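# Swap the flagged dock drives for spares, one bay at a time

## Task

Every drive that the screen flags must be replaced with one of the two spare drives lying on the bench mat. Each new drive goes into its bay with the connector end pointing down and facing the same direction as the other drives. Drives that are not flagged must finish exactly as they began. A drive inserted into a bay needs some time to rebuild. At no moment may more than one bay be empty, partly pulled out or rebuilding, or the job fails. Each removed drive must be set straight onto the mat. At the end the dock must sit flat on the mat, no drive may still be rebuilding, and the gripper must have released everything and moved away. Anything that stays in place only because the robot holds it does not count.

## Robot and tools

Robot: one Doosan M1013 arm with six revolute joints and a Robotiq 2F-140 two-finger gripper. The joints, in column order, are waist, shoulder, elbow, forearm roll, wrist pitch and wrist roll.

Frame: all reported positions use the scene frame. Its origin is on the table surface beneath the arm base. +z is up, and +y is to the left for someone looking along +x. The base may be slightly tilted relative to the table. The reported hand position can be inaccurate, and the error grows with reach. end_effector_position is the point between the finger pads when they are closed. The fingers extend along the gripper's +z and open and close along its y axis. Fingertips reach about 33 mm past that point when closed and about 9 mm when fully open. Closing pushes the tips roughly 24 mm further from the arm, so leave that much room above any surface.

execute_actions(actions, pictures): actions is a list holding zero or one item.
- Empty list: no command is sent; the current state is returned.
- Motion item: {"rows": [...], "steps": n}. rows holds 1 to 15 rows and steps is 1 to 15 (default 15). Each step lasts 1/30 s. Row k is applied on step k, and the final row repeats if steps exceed rows.
- Wait item: {"steps": n} with n up to 300 and no rows. It returns once n steps have passed since the previous result, and your reply time counts toward those steps.
- pictures (boolean) turns the camera images on or off for that result.
If a call is refused, nothing reaches the robot.

Row layout: one row per step covers the single arm. Each row has 9 numbers, all in [-1, 1]: djoint_1..djoint_6, then gripper position, force_limit, speed.
- The six joint values are offsets, not poses. They are scaled so that 1.0 equals 1.398 rad for waist and shoulder, 2.097 rad for the elbow, and 2.622 rad for forearm roll, wrist pitch and wrist roll.
- Offsets are measured from the joint angles in the most recent result that lists them. Before any result in this scene shows angles, and for the second or later call within one reply, they are measured from where the arm is when the action starts.
- Offsets do not accumulate from row to row. Sending all zeros drives the arm back to those reference angles; it is not a hold.
- Stated joint ranges (rad): waist -6.283 to 6.283, shoulder -6.283 to 6.283, elbow -2.792 to 2.792, forearm roll, wrist pitch and wrist roll each -6.283 to 6.283. A call is refused if it pushes a joint outward more than 0.010 rad beyond its range. The real stop may lie up to 0.010 rad either side of the stated one, and a joint sent past it stops there. The note "joint sent to its limit" may then appear, possibly about an earlier action. If the note is missing, that does not prove there is room left.
- Gripper position is absolute. +1 is fully open (140 mm), the pads touch near -0.8, and -1 closes until something blocks the fingers.
- force_limit sets grip strength on parts up to 40 mm wide: about 14 N at -1, 60 N at 0, 107 N at +1.
- speed sets how fast the gap changes: about 30 mm/s at -1, 140 at 0, 250 at +1.

Motion behaviour: joint target speed is capped at 2.09 rad/s (waist, shoulder), 3.14 (elbow) and 3.93 (wrist joints), with 0.3 s to reach full speed. Joints are slowed together so they arrive at the same time. Each step's target stays within 0.456 rad (waist, shoulder), 0.683 (elbow) or 0.854 (wrist joints) of the measured angle. Targets are also scaled back whenever they would move the gripper more than 70 mm from where it is. Between calls the arm keeps heading for the last row's target until it nearly stops, is blocked, or a step is HELD. Fingers that are still moving continue moving.

Gripping: send position -1, then confirm object_status is 2. The codes are 0 moving, 1 blocked while opening, 2 blocked while closing, and 3 at the target or pads touching (a thin part may still be held). Stopped fingers stay put until the position value changes by 0.01 or more, or the object yields or slips away. To squeeze harder, raise force_limit and switch position between -1 and -0.98. position_measured is in counts: 3 is fully open and 230 is pads touching; it is not linear in mm.

Result lines: the state line gives the gripper pose (end_effector_position in m, end_effector_quat_wxyz) and linear and angular velocity (m/s, rad/s). Joint positions and Joint velocities are listed in column order (rad, rad/s). "joint command not followed" means the clearance check altered or blocked targets; mounting blocks and posts count as part of the arm. HELD marks steps on which your row was not fully sent. A TORQUE FAULT occurs when contact torque reaches a load limit: waist 302, shoulder 302, elbow 142, forearm roll 40, wrist pitch 40, wrist roll 40 N m, with held weight included. A FORCE FAULT occurs at 144 N of outside force. Either fault halts the arm for 10 s, drops the rest of the call, and leaves the arm compliant. MOTOR HOT warns that heating from carrying load is near its limit; an OVER-TEMPERATURE FAULT then brakes the arm until it cools.

zoom_image(camera, region): camera is "cam_high", "cam_low" or "cam_wrist". region is [x0, y0, x1, y1] in pixels of that camera's latest image, origin top-left, at most 504 by 504. Image sizes: cam_high and cam_low 672x504, cam_wrist 504x504 (fisheye).

read_manual(section): returns only the URDF licence texts ("licences") and never moves anything.

finished_scene(scene): pass the current scene number. This closes the scene irreversibly and reports whether the task succeeded. Always reply with a tool call, because a reply without one ends the run.

Cautions: avoid dropping drives, slamming them into bays, hitting things hard or pushing hard. Never let anything leave the table. Loose items may now and then be nudged briefly by an outside push. The simulation keeps running while you compose a reply.

Each tool is called in YAML: its name, and indented under it one key for each argument.

## Session

execute_actions:
  actions: []

Scene clock: 0.00 s of 8600.00 s.
end_effector_position=(+0.1066, -0.3075, +0.1708) position_measured=3 object_status=3 end_effector_quat_wxyz=(+0.053, +0.828, +0.510, -0.227) end_effector_velocity=(-0.001, -0.000, +0.000) end_effector_angular_velocity=(-0.001, +0.001, -0.001)
Joint positions: [-0.89  -0.301  2.422 -0.553  1.056 -0.113]
Joint velocities: [-0.002 -0.    -0.    -0.001  0.     0.   ]

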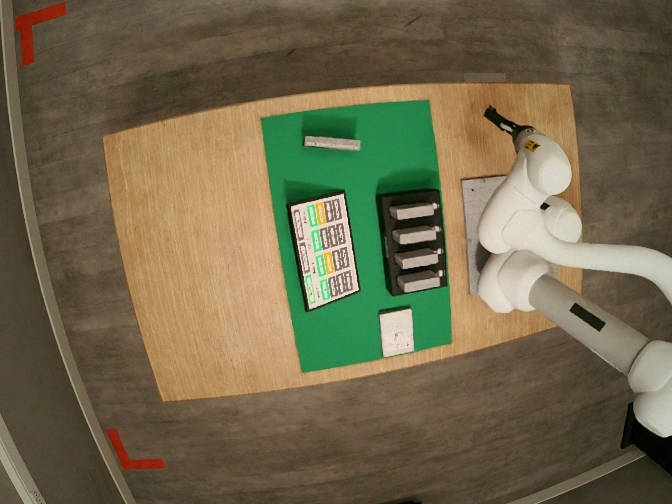

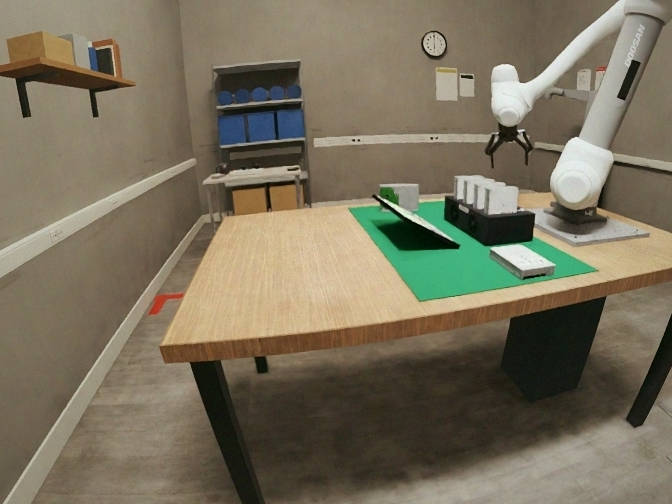

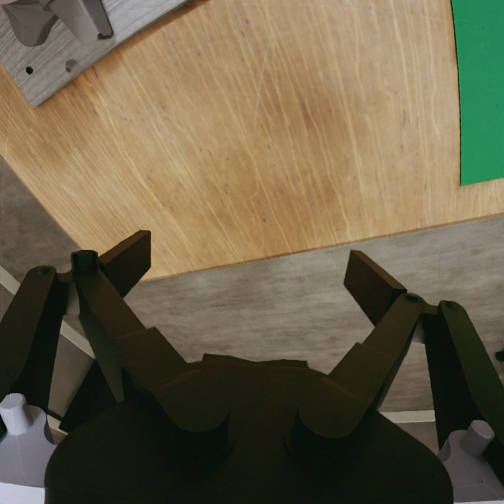

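execute_actions:
  actions:
    - {"rows":[[0,0.118,-0.1655,0.211,0.056,0.056,1,0,0]],"steps":15}
  pictures: false

execute_actions:
  actions:
    - {"rows":[[0.646,0,0,0,0,0,1,0,0]],"steps":15}
  pictures: false

execute_actions:
  actions:
    - {"steps":25}

Scene clock: 22.80 s of 8600.00 s.
end_effector_position=(+0.3024, -0.3110, +0.2450) position_measured=3 object_status=3 end_effector_quat_wxyz=(+0.002, +0.942, +0.335, -0.004) end_effector_velocity=(+0.208, -0.003, +0.098) end_effector_angular_velocity=(+0.285, -0.380, -0.324)
Joint positions: [-0.89  -0.141  2.085 -0.016  1.199  0.03 ]
Joint velocities: [-0.001  0.155 -0.32   0.51   0.136  0.136]
Steps of this call (steps 1 to 669: nothing new was sent; steps 670 to 684: all 15 steps of this action). Readings (joint positions | what the end effector reports):
670: [-0.890 -0.301 2.421 -0.552 1.057 -0.113] | position_measured=3 object_status=3
671: [-0.890 -0.298 2.414 -0.540 1.060 -0.110] | position_measured=3 object_status=3
673: [-0.890 -0.278 2.372 -0.473 1.078 -0.092] | position_measured=3 object_status=3
677: [-0.890 -0.220 2.252 -0.282 1.128 -0.041] | position_measured=3 object_status=3
684: the state above

Scene clock: 23.30 s of 8600.00 s.
end_effector_position=(+0.4030, -0.1619, +0.2465) position_measured=3 object_status=3 end_effector_quat_wxyz=(+0.003, +0.854, +0.520, -0.002) end_effector_velocity=(+0.160, +0.404, +0.001) end_effector_angular_velocity=(-0.012, +0.000, +1.009)
Joint positions: [-0.475 -0.14   2.083 -0.012  1.2    0.03 ]
Joint velocities: [ 1.003 -0.002  0.004 -0.009 -0.003 -0.002]
Steps of this call (steps 1 to 15: all 15 steps of this action). Readings (joint positions | what the end effector reports):
1: [-0.889 -0.138 2.078 -0.005 1.201 0.032] | position_measured=3 object_status=3
2: [-0.883 -0.137 2.077 -0.003 1.202 0.032] | position_measured=3 object_status=3
4: [-0.848 -0.138 2.079 -0.006 1.201 0.032] | position_measured=3 object_status=3
8: [-0.713 -0.139 2.081 -0.009 1.200 0.031] | position_measured=3 object_status=3
15: the state above

Scene clock: 24.13 s of 8600.00 s.
end_effector_position=(+0.4306, +0.0456, +0.2464) position_measured=3 object_status=3 end_effector_quat_wxyz=(+0.006, +0.702, +0.712, -0.003) end_effector_velocity=(+0.000, +0.000, +0.000) end_effector_angular_velocity=(-0.001, -0.001, +0.003)
Joint positions: [ 0.013 -0.141  2.085 -0.016  1.199  0.03 ]
Joint velocities: [ 0.001  0.    -0.001 -0.001 -0.    -0.001]
Steps of this call (steps 1 to 25: the robot went on to your last target). Readings (joint positions | what the end effector reports):
1: [-0.442 -0.140 2.083 -0.013 1.200 0.030] | position_measured=3 object_status=3
2: [-0.408 -0.140 2.083 -0.013 1.199 0.030] | position_measured=3 object_status=3
4: [-0.340 -0.140 2.083 -0.013 1.199 0.030] | position_measured=3 object_status=3
8: [-0.205 -0.140 2.084 -0.014 1.199 0.030] | position_measured=3 object_status=3
25: the state above

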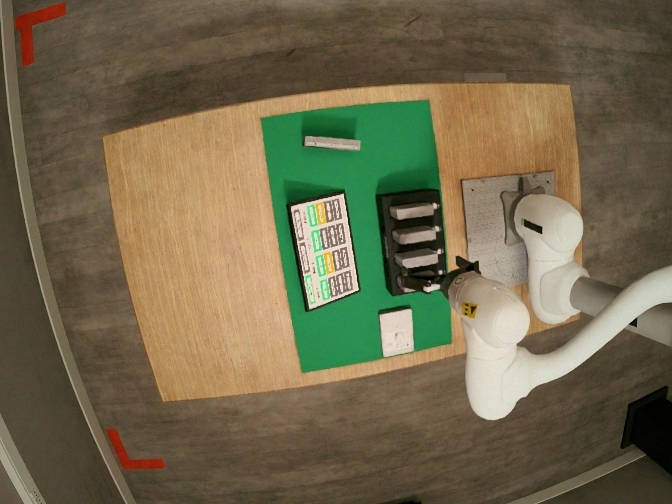

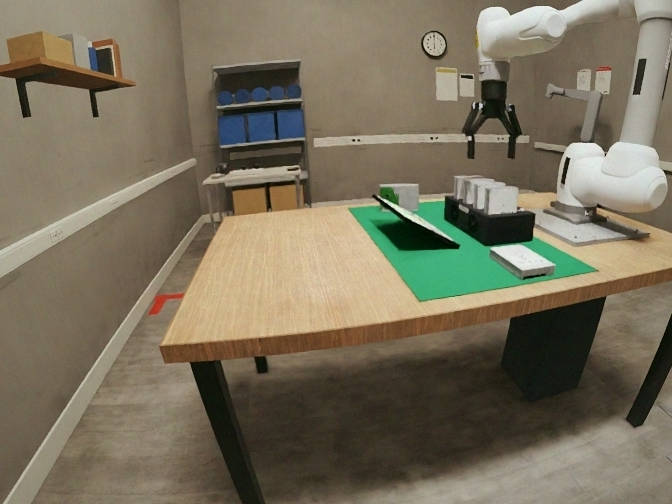

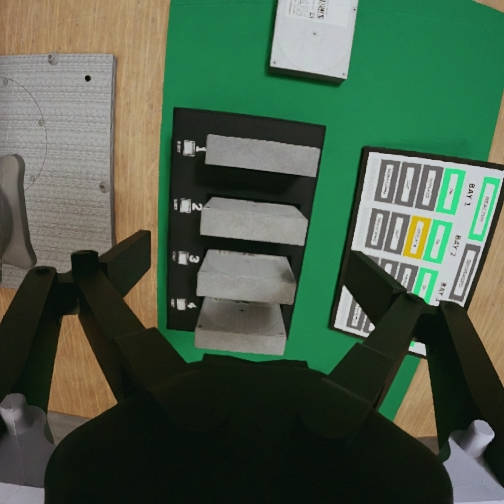

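execute_actions:
  actions:
    - {"rows":[[-0.003,0.0426,0.0388,0.006,-0.0543,0.0343,1,0,0]],"steps":15}

Scene clock: 31.40 s of 8600.00 s.
end_effector_position=(+0.4344, +0.0489, +0.1794) position_measured=3 object_status=3 end_effector_quat_wxyz=(+0.001, +0.737, +0.676, +0.003) end_effector_velocity=(-0.000, -0.000, -0.001) end_effector_angular_velocity=(+0.000, +0.002, -0.001)
Joint positions: [ 0.009 -0.081  2.166 -0.     1.056  0.119]
Joint velocities: [-0.     0.001  0.001  0.     0.     0.   ]
Steps of this call (steps 1 to 30: the robot went on to your last target; steps 31 to 203: nothing new was sent; steps 204 to 218: all 15 steps of this action). Readings (joint positions | what the end effector reports):
204: [0.013 -0.140 2.085 -0.016 1.197 0.030] | position_measured=3 object_status=3
205: [0.013 -0.136 2.091 -0.014 1.185 0.038] | position_measured=3 object_status=3
207: [0.011 -0.109 2.128 -0.007 1.121 0.078] | position_measured=3 object_status=3
211: [0.009 -0.082 2.166 -0.000 1.057 0.119] | position_measured=3 object_status=3
218: the state above

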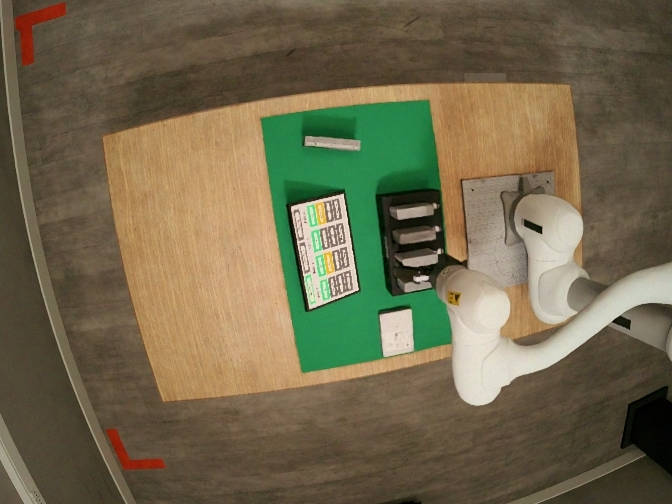

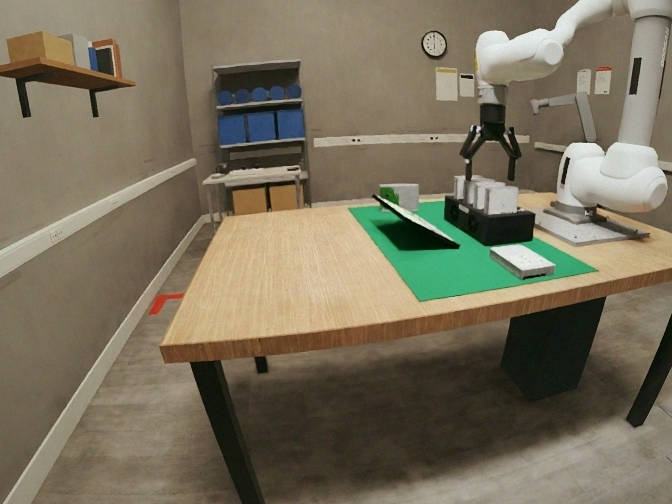

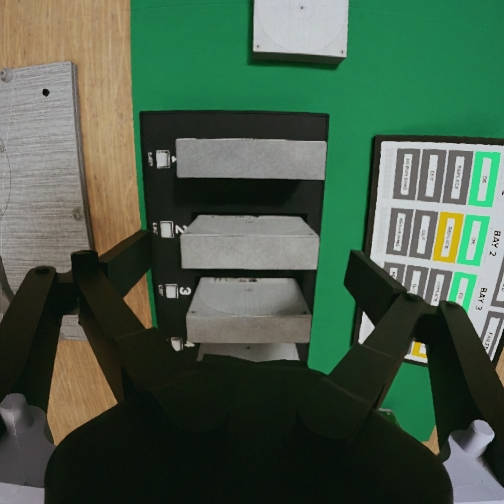

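execute_actions:
  actions:
    - {"rows":[[0,0.0306,0.0225,0,-0.0341,0,1,0,0],[0,0.0306,0.0225,0,-0.0341,0,1,0,0],[0,0.0306,0.0225,0,-0.0341,0,1,0,0],[0,0.0306,0.0225,0,-0.0341,0,1,0,0],[0,0.05,0.033,0,-0.0531,0,1,0,0],[0,0.05,0.033,0,-0.0531,0,1,0,0],[0,0.05,0.033,0,-0.0531,0,1,0,0],[0,0.067,0.0427,0,-0.0696,0,1,0,0]],"steps":15}

Scene clock: 37.93 s of 8600.00 s.
end_effector_position=(+0.4345, +0.0491, +0.0977) position_measured=3 object_status=3 end_effector_quat_wxyz=(+0.001, +0.737, +0.676, +0.003) end_effector_velocity=(-0.002, +0.000, -0.004) end_effector_angular_velocity=(+0.001, +0.001, +0.000)
Joint positions: [ 0.009  0.012  2.255 -0.     0.874  0.119]
Joint velocities: [ 0.     0.004  0.006  0.001 -0.009 -0.001]
Steps of this call (steps 1 to 15: the robot went on to your last target; steps 16 to 181: nothing new was sent; steps 182 to 196: all 15 steps of this action). Readings (joint positions | what the end effector reports):
182: [0.009 -0.081 2.167 -0.000 1.055 0.119] | position_measured=3 object_status=3
183: [0.009 -0.075 2.173 -0.000 1.043 0.119] | position_measured=3 object_status=3
185: [0.009 -0.050 2.201 -0.000 0.992 0.119] | position_measured=3 object_status=3
189: [0.009 -0.014 2.233 -0.000 0.922 0.119] | position_measured=3 object_status=3
196: the state above

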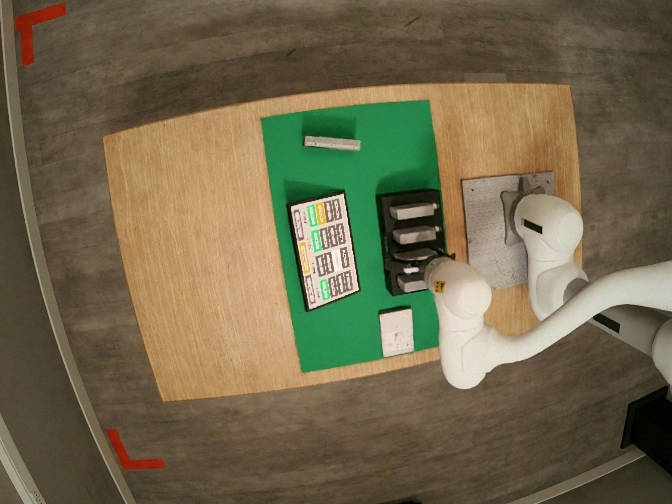

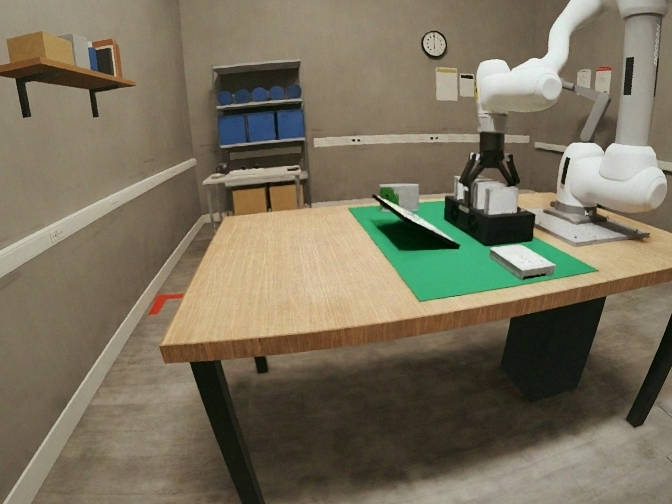

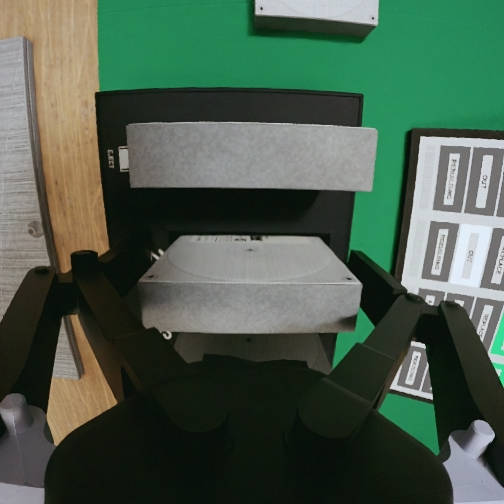

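execute_actions:
  actions:
    - {"rows":[[0,-0.036,-0.02,0,0.0353,0,1,0,0]],"steps":10}
  pictures: false

execute_actions:
  actions:
    - {"rows":[[0,0,0,0,0,0,-1,0.5,0]],"steps":15}
  pictures: false

execute_actions:
  actions:
    - {"rows":[[0,-0.031,-0.0223,0,0.0343,0,-1,0.5,0],[0,-0.031,-0.0223,0,0.0343,0,-1,0.5,0],[0,-0.031,-0.0223,0,0.0343,0,-1,0.5,0],[0,-0.031,-0.0223,0,0.0343,0,-1,0.5,0],[0,-0.031,-0.0223,0,0.0343,0,-1,0.5,0],[0,-0.052,-0.043,0,0.0621,0,-1,0.5,0],[0,-0.052,-0.043,0,0.0621,0,-1,0.5,0],[0,-0.052,-0.043,0,0.0621,0,-1,0.5,0],[0,-0.0707,-0.0654,0,0.09,0,-1,0.5,0],[0,-0.0707,-0.0654,0,0.09,0,-1,0.5,0],[0,-0.0707,-0.0654,0,0.09,0,-1,0.5,0],[0,-0.0916,-0.099,0,0.128,0,-1,0.5,0]],"steps":15}
  pictures: false

execute_actions:
  actions:
    - {"steps":10}

Scene clock: 51.00 s of 8600.00 s.
end_effector_position=(+0.4341, +0.0489, +0.1381) position_measured=3 object_status=3 end_effector_quat_wxyz=(+0.001, +0.737, +0.676, +0.002) end_effector_velocity=(+0.002, +0.000, +0.003) end_effector_angular_velocity=(-0.000, -0.004, +0.001)
Joint positions: [ 0.009 -0.038  2.214 -0.     0.967  0.119]
Joint velocities: [ 0.001 -0.002 -0.005 -0.001  0.002  0.   ]
Steps of this call (steps 1 to 15: the robot went on to your last target; steps 16 to 382: nothing new was sent; steps 383 to 392: all 10 steps of this action). Readings (joint positions | what the end effector reports):
383: [0.009 0.012 2.255 -0.000 0.875 0.119] | position_measured=3 object_status=3
384: [0.009 0.006 2.251 -0.000 0.886 0.119] | position_measured=3 object_status=3
386: [0.009 -0.023 2.226 -0.000 0.939 0.119] | position_measured=3 object_status=3
390: [0.009 -0.038 2.214 -0.000 0.966 0.119] | position_measured=3 object_status=3
392: the state above

Scene clock: 51.50 s of 8600.00 s.
end_effector_position=(+0.4341, +0.0489, +0.1382) position_measured=76 object_status=0 end_effector_quat_wxyz=(+0.001, +0.737, +0.676, +0.002) end_effector_velocity=(-0.002, -0.001, -0.001) end_effector_angular_velocity=(-0.001, +0.003, +0.000)
Joint positions: [ 0.009 -0.038  2.213 -0.     0.967  0.119]
Joint velocities: [-0.001 -0.     0.003 -0.002  0.    -0.   ]
Steps of this call (steps 1 to 15: all 15 steps of this action). Readings (joint positions | what the end effector reports):
1: [0.009 -0.038 2.213 -0.000 0.967 0.119] | position_measured=3 object_status=0
2: [0.009 -0.038 2.213 -0.000 0.967 0.119] | position_measured=9 object_status=0
4: [0.009 -0.038 2.213 -0.000 0.967 0.119] | position_measured=24 object_status=0
8: [0.009 -0.038 2.213 -0.000 0.967 0.119] | position_measured=54 object_status=0
15: the state above

Scene clock: 52.00 s of 8600.00 s.
end_effector_position=(+0.4343, +0.0486, +0.2867) position_measured=76 object_status=2 end_effector_quat_wxyz=(+0.001, +0.737, +0.676, +0.003) end_effector_velocity=(-0.007, -0.001, +0.337) end_effector_angular_velocity=(+0.001, -0.019, -0.003)
Joint positions: [ 0.009 -0.159  2.024 -0.     1.277  0.119]
Joint velocities: [-0.001 -0.195 -0.47   0.     0.646  0.001]
Steps of this call (steps 1 to 15: all 15 steps of this action). Readings (joint positions | what the end effector reports):
1: [0.009 -0.039 2.213 -0.000 0.968 0.119] | position_measured=76 object_status=2
2: [0.009 -0.044 2.207 -0.000 0.980 0.119] | position_measured=76 object_status=2
4: [0.009 -0.070 2.179 -0.000 1.032 0.119] | position_measured=76 object_status=2
8: [0.009 -0.097 2.144 -0.000 1.095 0.119] | position_measured=76 object_status=2
15: the state above

Scene clock: 52.33 s of 8600.00 s.
end_effector_position=(+0.4334, +0.0486, +0.2993) position_measured=76 object_status=2 end_effector_quat_wxyz=(+0.001, +0.737, +0.676, +0.002) end_effector_velocity=(-0.000, -0.000, -0.000) end_effector_angular_velocity=(-0.002, +0.000, +0.001)
Joint positions: [ 0.009 -0.166  2.006 -0.     1.302  0.119]
Joint velocities: [ 0.001 -0.     0.001 -0.002 -0.     0.   ]
Steps of this call (steps 1 to 10: the robot went on to your last target). Readings (joint positions | what the end effector reports):
1: [0.009 -0.164 2.012 -0.000 1.293 0.119] | position_measured=76 object_status=2
2: [0.009 -0.166 2.007 -0.000 1.300 0.119] | position_measured=76 object_status=2
4: [0.009 -0.166 2.006 -0.000 1.302 0.119] | position_measured=76 object_status=2
8: [0.009 -0.166 2.006 -0.000 1.302 0.119] | position_measured=76 object_status=2
10: the state above

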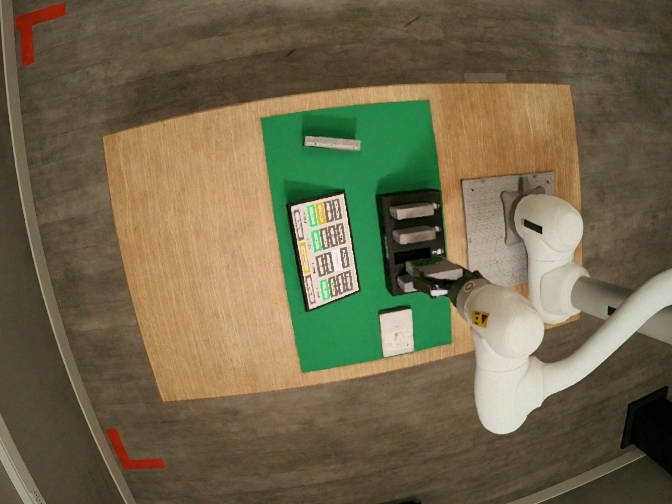

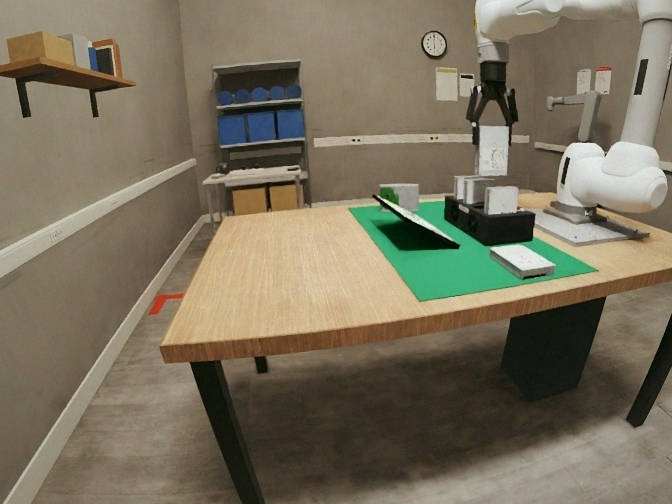

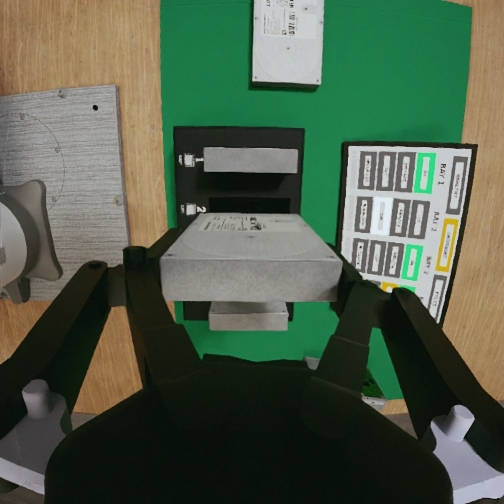

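execute_actions:
  actions:
    - {"rows":[[0.2153,0.327,-0.2337,0,0.0124,0.081,-1,0.5,0]],"steps":15}
  pictures: false

execute_actions:
  actions:
    - {"steps":25}
  pictures: false

execute_actions:
  actions:
    - {"rows":[[0,0.0788,0.0926,0,-0.1161,0,-1,0.5,0]],"steps":15}
  pictures: false

execute_actions:
  actions:
    - {"steps":8}

Scene clock: 61.03 s of 8600.00 s.
end_effector_position=(+0.6030, +0.1808, +0.3148) position_measured=76 object_status=2 end_effector_quat_wxyz=(+0.001, +0.716, +0.698, +0.002) end_effector_velocity=(+0.335, +0.375, -0.033) end_effector_angular_velocity=(-0.002, +0.001, +0.135)
Joint positions: [ 0.212  0.142  1.675 -0.001  1.324  0.263]
Joint velocities: [ 0.453  0.69  -0.737 -0.001  0.049  0.318]
Steps of this call (steps 1 to 30: the robot went on to your last target; steps 31 to 246: nothing new was sent; steps 247 to 261: all 15 steps of this action). Readings (joint positions | what the end effector reports):
247: [0.010 -0.166 2.005 -0.000 1.303 0.119] | position_measured=76 object_status=2
248: [0.014 -0.160 1.998 -0.001 1.303 0.122] | position_measured=76 object_status=2
250: [0.037 -0.124 1.960 -0.001 1.305 0.139] | position_measured=76 object_status=2
254: [0.103 -0.023 1.852 -0.001 1.313 0.186] | position_measured=76 object_status=2
261: the state above

Scene clock: 61.87 s of 8600.00 s.
end_effector_position=(+0.6686, +0.2690, +0.3013) position_measured=76 object_status=2 end_effector_quat_wxyz=(+0.001, +0.706, +0.708, +0.002) end_effector_velocity=(+0.000, -0.000, +0.000) end_effector_angular_velocity=(+0.001, +0.000, +0.001)
Joint positions: [ 0.31   0.291  1.516 -0.     1.335  0.332]
Joint velocities: [-0.001 -0.    -0.     0.001 -0.    -0.002]
Steps of this call (steps 1 to 25: the robot went on to your last target). Readings (joint positions | what the end effector reports):
1: [0.228 0.166 1.650 -0.001 1.326 0.274] | position_measured=76 object_status=2
2: [0.243 0.189 1.625 -0.001 1.328 0.284] | position_measured=76 object_status=2
4: [0.273 0.235 1.576 -0.001 1.331 0.306] | position_measured=76 object_status=2
8: [0.309 0.289 1.518 -0.000 1.335 0.331] | position_measured=76 object_status=2
25: the state above

Scene clock: 62.37 s of 8600.00 s.
end_effector_position=(+0.6697, +0.2696, +0.1218) position_measured=76 object_status=2 end_effector_quat_wxyz=(+0.001, +0.706, +0.708, +0.003) end_effector_velocity=(-0.002, -0.002, -0.006) end_effector_angular_velocity=(-0.001, +0.003, -0.001)
Joint positions: [ 0.31   0.401  1.709 -0.     1.031  0.332]
Joint velocities: [-0.002  0.002  0.009  0.001 -0.008 -0.001]
Steps of this call (steps 1 to 15: all 15 steps of this action). Readings (joint positions | what the end effector reports):
1: [0.310 0.291 1.516 -0.000 1.334 0.332] | position_measured=76 object_status=2
2: [0.310 0.295 1.523 -0.000 1.322 0.332] | position_measured=76 object_status=2
4: [0.310 0.318 1.563 -0.000 1.260 0.332] | position_measured=76 object_status=2
8: [0.310 0.365 1.645 -0.000 1.131 0.332] | position_measured=76 object_status=2
15: the state above

Scene clock: 62.63 s of 8600.00 s.
end_effector_position=(+0.6695, +0.2695, +0.1213) position_measured=76 object_status=2 end_effector_quat_wxyz=(+0.001, +0.706, +0.708, +0.002) end_effector_velocity=(+0.000, -0.001, -0.000) end_effector_angular_velocity=(+0.000, +0.000, -0.002)
Joint positions: [ 0.31   0.401  1.71  -0.     1.031  0.332]
Joint velocities: [-0.001  0.     0.     0.    -0.     0.001]
Steps of this call (steps 1 to 8: the robot went on to your last target). Readings (joint positions | what the end effector reports):
1: [0.310 0.401 1.710 -0.000 1.031 0.332] | position_measured=76 object_status=2
2: [0.310 0.401 1.710 -0.000 1.031 0.332] | position_measured=76 object_status=2
4: [0.310 0.401 1.710 -0.000 1.031 0.332] | position_measured=76 object_status=2
8: the state above

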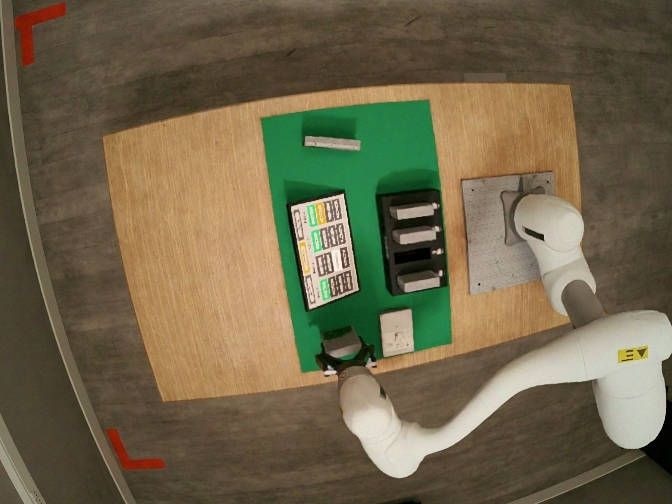

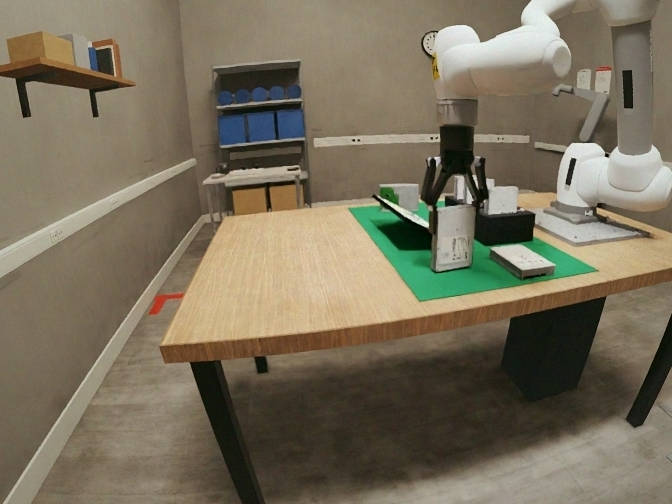

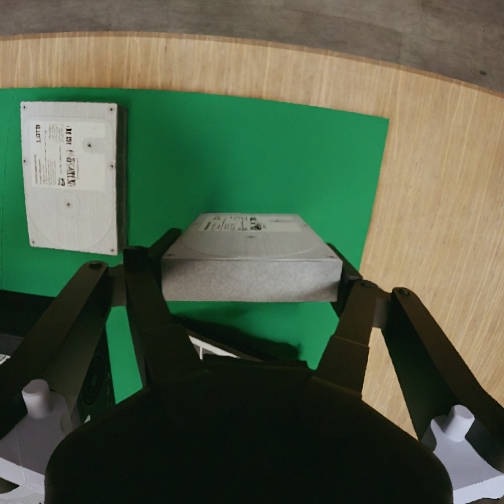

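execute_actions:
  actions:
    - {"rows":[[0,0.0035,0.0018,0,-0.0033,0,-1,0.5,0],[0,0.0035,0.0018,0,-0.0033,0,-1,0.5,0],[0,0.0035,0.0018,0,-0.0033,0,-1,0.5,0],[0,0.0035,0.0018,0,-0.0033,0,-1,0.5,0],[0,0.0035,0.0018,0,-0.0033,0,-1,0.5,0],[0,0.0035,0.0018,0,-0.0033,0,1,0.5,0]],"steps":14}
  pictures: false

execute_actions:
  actions:
    - {"rows":[[0,-0.05,-0.05,0,0.0667,0,1,0,0]],"steps":13}
  pictures: false

execute_actions:
  actions:
    - {"rows":[[0.0286,-0.143,0.188,0,-0.0745,0.045,1,0,0]],"steps":15}
  pictures: false

execute_actions:
  actions:
    - {"steps":12}

Scene clock: 72.20 s of 8600.00 s.
end_effector_position=(+0.6698, +0.2696, +0.1159) position_measured=17 object_status=0 end_effector_quat_wxyz=(+0.001, +0.706, +0.708, +0.002) end_effector_velocity=(-0.001, -0.001, -0.001) end_effector_angular_velocity=(-0.002, +0.002, +0.000)
Joint positions: [ 0.31   0.406  1.714 -0.     1.022  0.332]
Joint velocities: [-0.     0.     0.003 -0.001 -0.    -0.   ]
Steps of this call (steps 1 to 15: the robot went on to your last target; steps 16 to 273: nothing new was sent; steps 274 to 287: all 14 steps of this action). Readings (joint positions | what the end effector reports):
274: [0.310 0.401 1.710 -0.000 1.030 0.332] | position_measured=76 object_status=2
275: [0.310 0.403 1.712 -0.000 1.026 0.332] | position_measured=76 object_status=2
277: [0.310 0.406 1.714 -0.000 1.023 0.332] | position_measured=76 object_status=2
281: [0.310 0.406 1.714 -0.000 1.022 0.332] | position_measured=63 object_status=0
287: the state above

Scene clock: 72.63 s of 8600.00 s.
end_effector_position=(+0.6721, +0.2703, +0.2188) position_measured=3 object_status=3 end_effector_quat_wxyz=(+0.001, +0.706, +0.708, +0.002) end_effector_velocity=(+0.002, +0.001, +0.004) end_effector_angular_velocity=(+0.003, -0.005, +0.000)
Joint positions: [ 0.31   0.336  1.609 -0.     1.197  0.332]
Joint velocities: [ 0.    -0.003 -0.005  0.001  0.002 -0.001]
Steps of this call (steps 1 to 13: all 13 steps of this action). Readings (joint positions | what the end effector reports):
1: [0.310 0.406 1.713 -0.000 1.022 0.332] | position_measured=10 object_status=0
2: [0.310 0.402 1.708 -0.001 1.033 0.332] | position_measured=4 object_status=0
4: [0.310 0.378 1.672 -0.001 1.093 0.332] | position_measured=3 object_status=0
8: [0.310 0.338 1.612 -0.000 1.191 0.332] | position_measured=3 object_status=3
13: the state above

Scene clock: 73.13 s of 8600.00 s.
end_effector_position=(+0.5042, +0.2354, +0.1505) position_measured=3 object_status=3 end_effector_quat_wxyz=(+0.001, +0.733, +0.680, +0.003) end_effector_velocity=(-0.025, -0.006, -0.011) end_effector_angular_velocity=(+0.004, -0.005, -0.015)
Joint positions: [ 0.35   0.137  2.002 -0.     1.002  0.449]
Joint velocities: [ 0.005 -0.031  0.059  0.002 -0.034  0.02 ]
Steps of this call (steps 1 to 15: all 15 steps of this action). Readings (joint positions | what the end effector reports):
1: [0.310 0.335 1.610 -0.000 1.196 0.332] | position_measured=3 object_status=3
2: [0.312 0.331 1.619 -0.000 1.191 0.335] | position_measured=3 object_status=3
4: [0.318 0.304 1.672 -0.000 1.162 0.351] | position_measured=3 object_status=3
8: [0.332 0.227 1.823 -0.000 1.090 0.396] | position_measured=3 object_status=3
15: the state above

Scene clock: 73.53 s of 8600.00 s.
end_effector_position=(+0.5036, +0.2352, +0.1502) position_measured=3 object_status=3 end_effector_quat_wxyz=(+0.001, +0.733, +0.680, +0.003) end_effector_velocity=(+0.001, +0.000, +0.000) end_effector_angular_velocity=(-0.000, -0.001, +0.001)
Joint positions: [ 0.35   0.136  2.003 -0.     1.001  0.45 ]
Joint velocities: [ 0.    -0.    -0.001 -0.    -0.    -0.   ]
Steps of this call (steps 1 to 12: the robot went on to your last target). Readings (joint positions | what the end effector reports):
1: [0.350 0.137 2.003 -0.000 1.002 0.450] | position_measured=3 object_status=3
2: [0.350 0.136 2.003 -0.000 1.002 0.450] | position_measured=3 object_status=3
4: [0.350 0.136 2.003 -0.000 1.001 0.450] | position_measured=3 object_status=3
8: [0.350 0.136 2.003 -0.000 1.001 0.450] | position_measured=3 object_status=3
12: the state above

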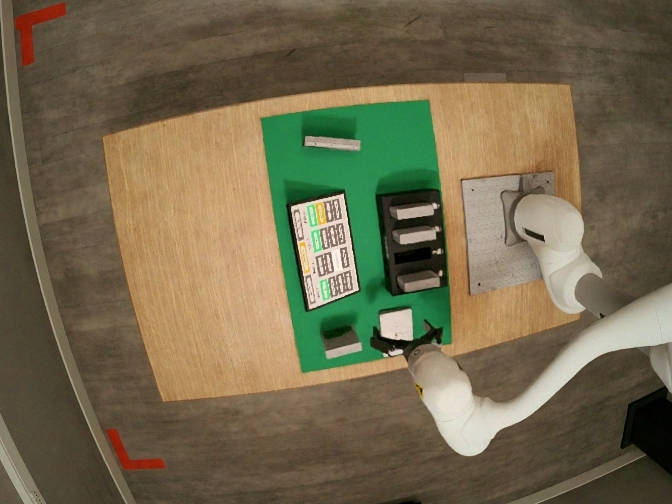

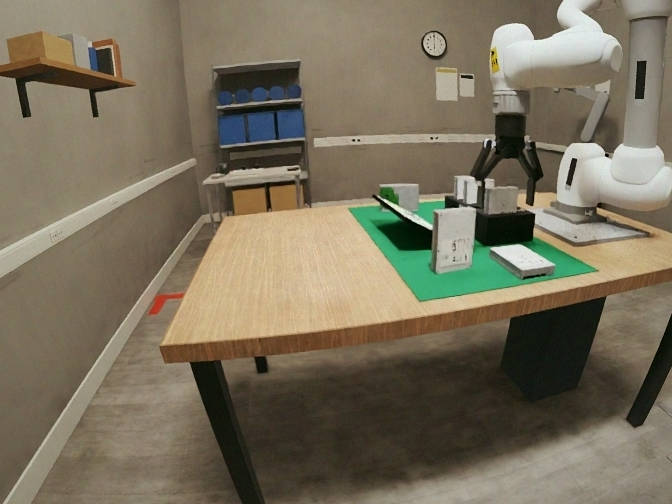

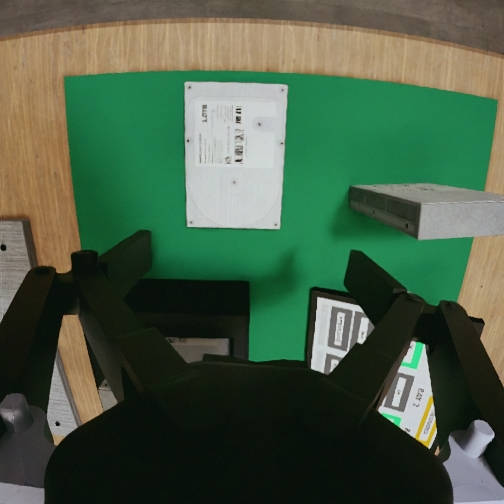

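execute_actions:
  actions:
    - {"rows":[[-0.166,-0.0135,0.0876,0.2258,-0.0636,-0.2454,1,1,0]],"steps":15}
  pictures: false

execute_actions:
  actions:
    - {"steps":12}

Scene clock: 91.97 s of 8600.00 s.
end_effector_position=(+0.4865, +0.2435, +0.1095) position_measured=3 object_status=3 end_effector_quat_wxyz=(-0.147, +0.712, +0.667, +0.160) end_effector_velocity=(+0.001, +0.002, +0.001) end_effector_angular_velocity=(+0.009, -0.009, +0.002)
Joint positions: [ 0.118  0.117  2.187  0.591  0.835 -0.193]
Joint velocities: [-0.001 -0.002  0.002  0.015 -0.005 -0.017]
Steps of this call (steps 1 to 15: the robot went on to your last target; steps 16 to 538: nothing new was sent; steps 539 to 553: all 15 steps of this action). Readings (joint positions | what the end effector reports):
539: [0.350 0.136 2.004 0.001 1.001 0.449] | position_measured=3 object_status=3
540: [0.346 0.136 2.007 0.012 0.998 0.436] | position_measured=3 object_status=3
542: [0.322 0.134 2.026 0.073 0.981 0.370] | position_measured=3 object_status=3
546: [0.214 0.125 2.111 0.348 0.903 0.071] | position_measured=3 object_status=3
553: the state above

Scene clock: 92.37 s of 8600.00 s.
end_effector_position=(+0.4865, +0.2436, +0.1096) position_measured=3 object_status=3 end_effector_quat_wxyz=(-0.147, +0.712, +0.667, +0.160) end_effector_velocity=(-0.001, +0.000, -0.001) end_effector_angular_velocity=(-0.000, +0.002, +0.001)
Joint positions: [ 0.118  0.117  2.187  0.592  0.835 -0.194]
Joint velocities: [ 0.     0.     0.002  0.     0.    -0.001]
Steps of this call (steps 1 to 12: the robot went on to your last target). Readings (joint positions | what the end effector reports):
1: [0.118 0.117 2.187 0.591 0.835 -0.193] | position_measured=3 object_status=3
2: [0.118 0.117 2.187 0.591 0.835 -0.193] | position_measured=3 object_status=3
4: [0.118 0.117 2.187 0.592 0.835 -0.194] | position_measured=3 object_status=3
8: [0.118 0.117 2.187 0.592 0.835 -0.194] | position_measured=3 object_status=3
12: the state above

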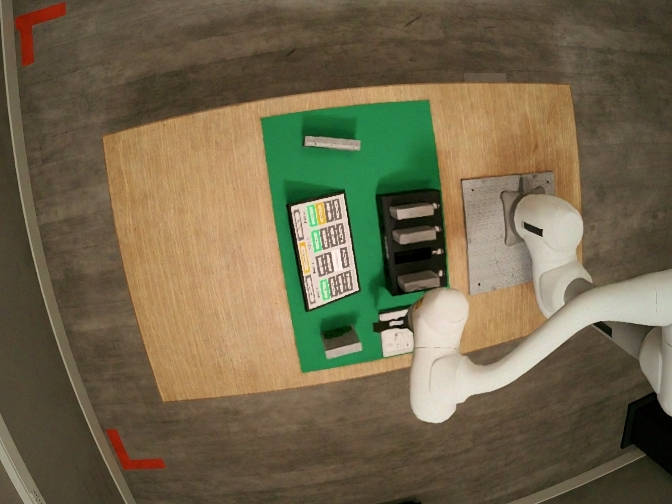

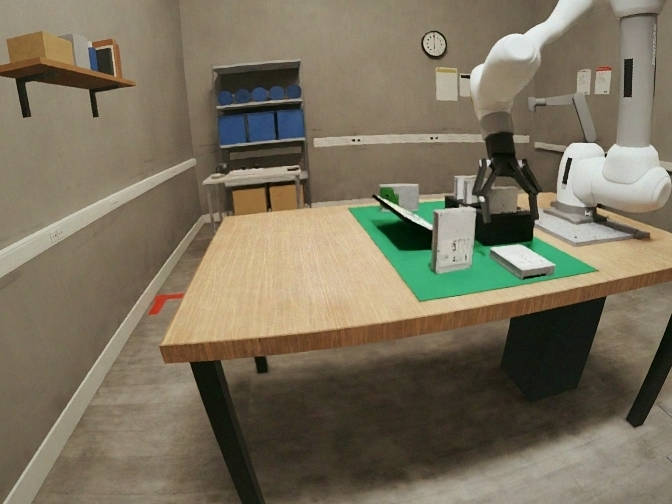

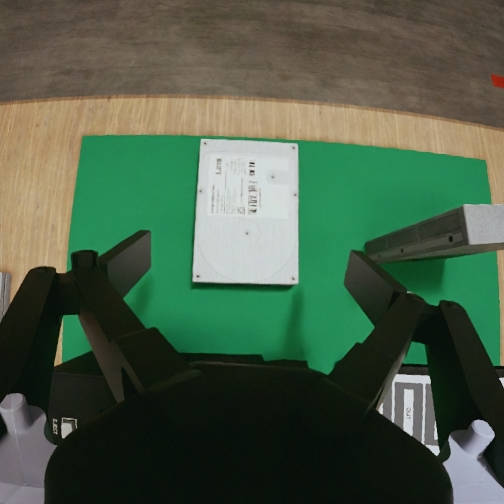

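execute_actions:
  actions:
    - {"rows":[[0,0.0847,0.0276,0.0426,-0.0541,-0.047,1,1,0]],"steps":15}

execute_actions:
  actions:
    - {"rows":[[0,0,0,0,0,0,-1,1,-0.3]],"steps":15}

Scene clock: 95.87 s of 8600.00 s.
end_effector_position=(+0.4874, +0.2437, +0.0297) position_measured=3 object_status=3 end_effector_quat_wxyz=(-0.149, +0.723, +0.656, +0.158) end_effector_velocity=(-0.000, -0.000, -0.001) end_effector_angular_velocity=(-0.000, +0.002, -0.001)
Joint positions: [ 0.118  0.236  2.245  0.703  0.693 -0.317]
Joint velocities: [-0.001  0.001  0.    -0.     0.     0.001]
Steps of this call (steps 1 to 15: the robot went on to your last target; steps 16 to 90: nothing new was sent; steps 91 to 105: all 15 steps of this action). Readings (joint positions | what the end effector reports):
91: [0.118 0.118 2.187 0.592 0.834 -0.194] | position_measured=3 object_status=3
92: [0.118 0.124 2.190 0.599 0.826 -0.201] | position_measured=3 object_status=3
94: [0.118 0.160 2.208 0.632 0.783 -0.238] | position_measured=3 object_status=3
98: [0.118 0.233 2.244 0.700 0.697 -0.313] | position_measured=3 object_status=3
105: the state above

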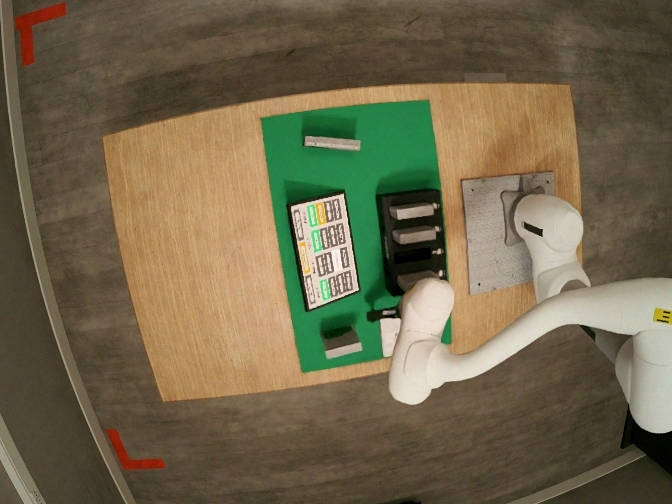

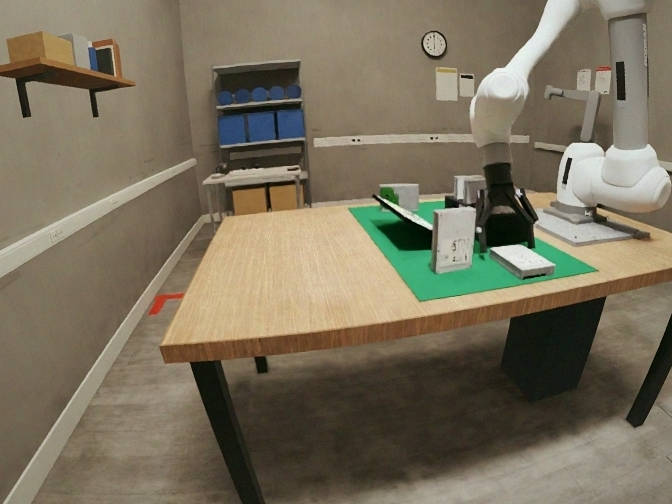

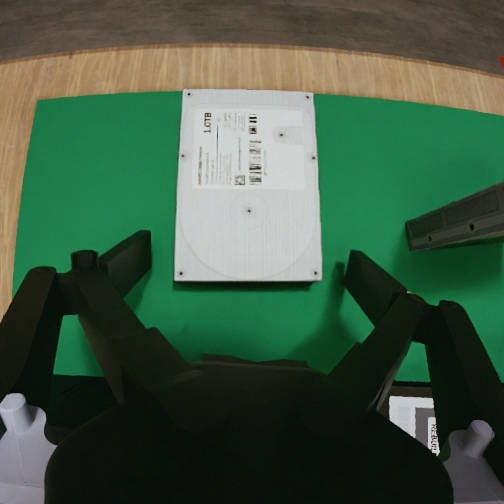

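Scene clock: 96.37 s of 8600.00 s.
end_effector_position=(+0.4873, +0.2437, +0.0298) position_measured=78 object_status=0 end_effector_quat_wxyz=(-0.149, +0.723, +0.656, +0.158) end_effector_velocity=(-0.000, +0.000, -0.000) end_effector_angular_velocity=(+0.001, +0.001, -0.001)
Joint positions: [ 0.118  0.235  2.245  0.703  0.693 -0.317]
Joint velocities: [-0.     0.     0.     0.001  0.     0.   ]
Steps of this call (steps 1 to 15: all 15 steps of this action). Readings (joint positions | what the end effector reports):
1: [0.118 0.236 2.245 0.703 0.693 -0.317] | position_measured=3 object_status=0
2: [0.118 0.236 2.245 0.703 0.693 -0.317] | position_measured=7 object_status=0
4: [0.118 0.236 2.245 0.703 0.693 -0.317] | position_measured=19 object_status=0
8: [0.118 0.236 2.245 0.703 0.693 -0.317] | position_measured=42 object_status=0
15: the state above

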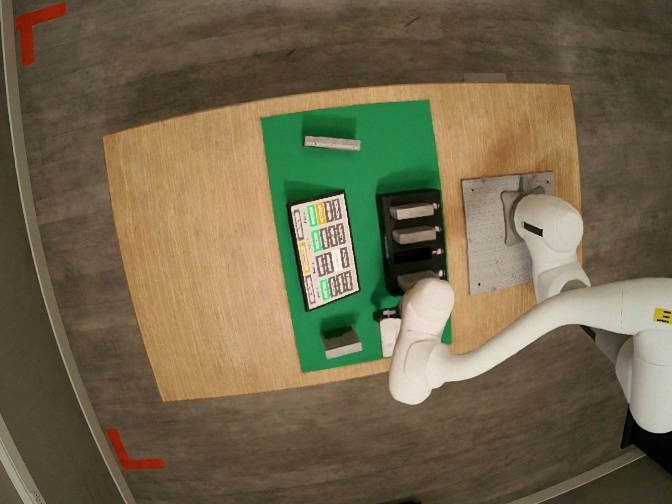

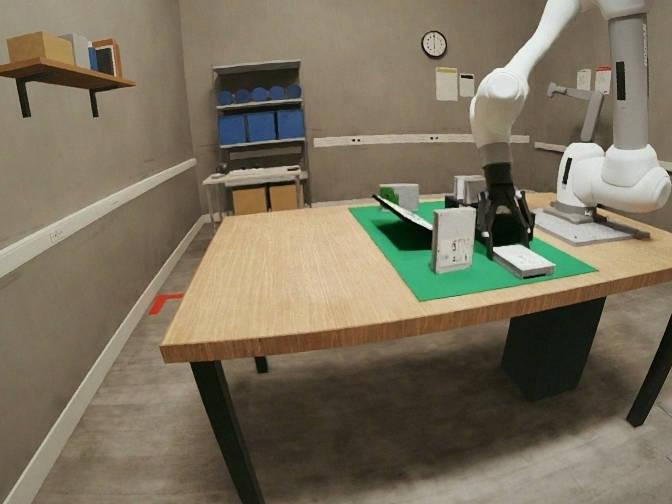

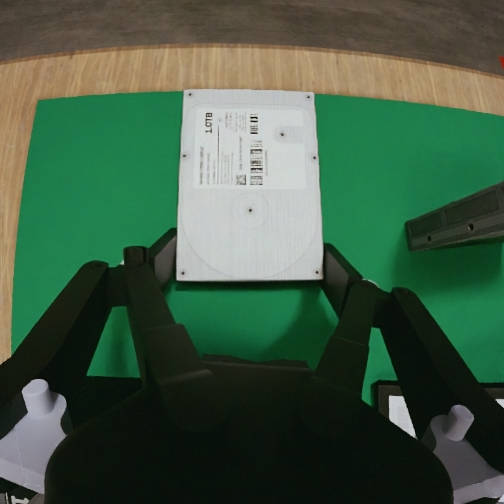

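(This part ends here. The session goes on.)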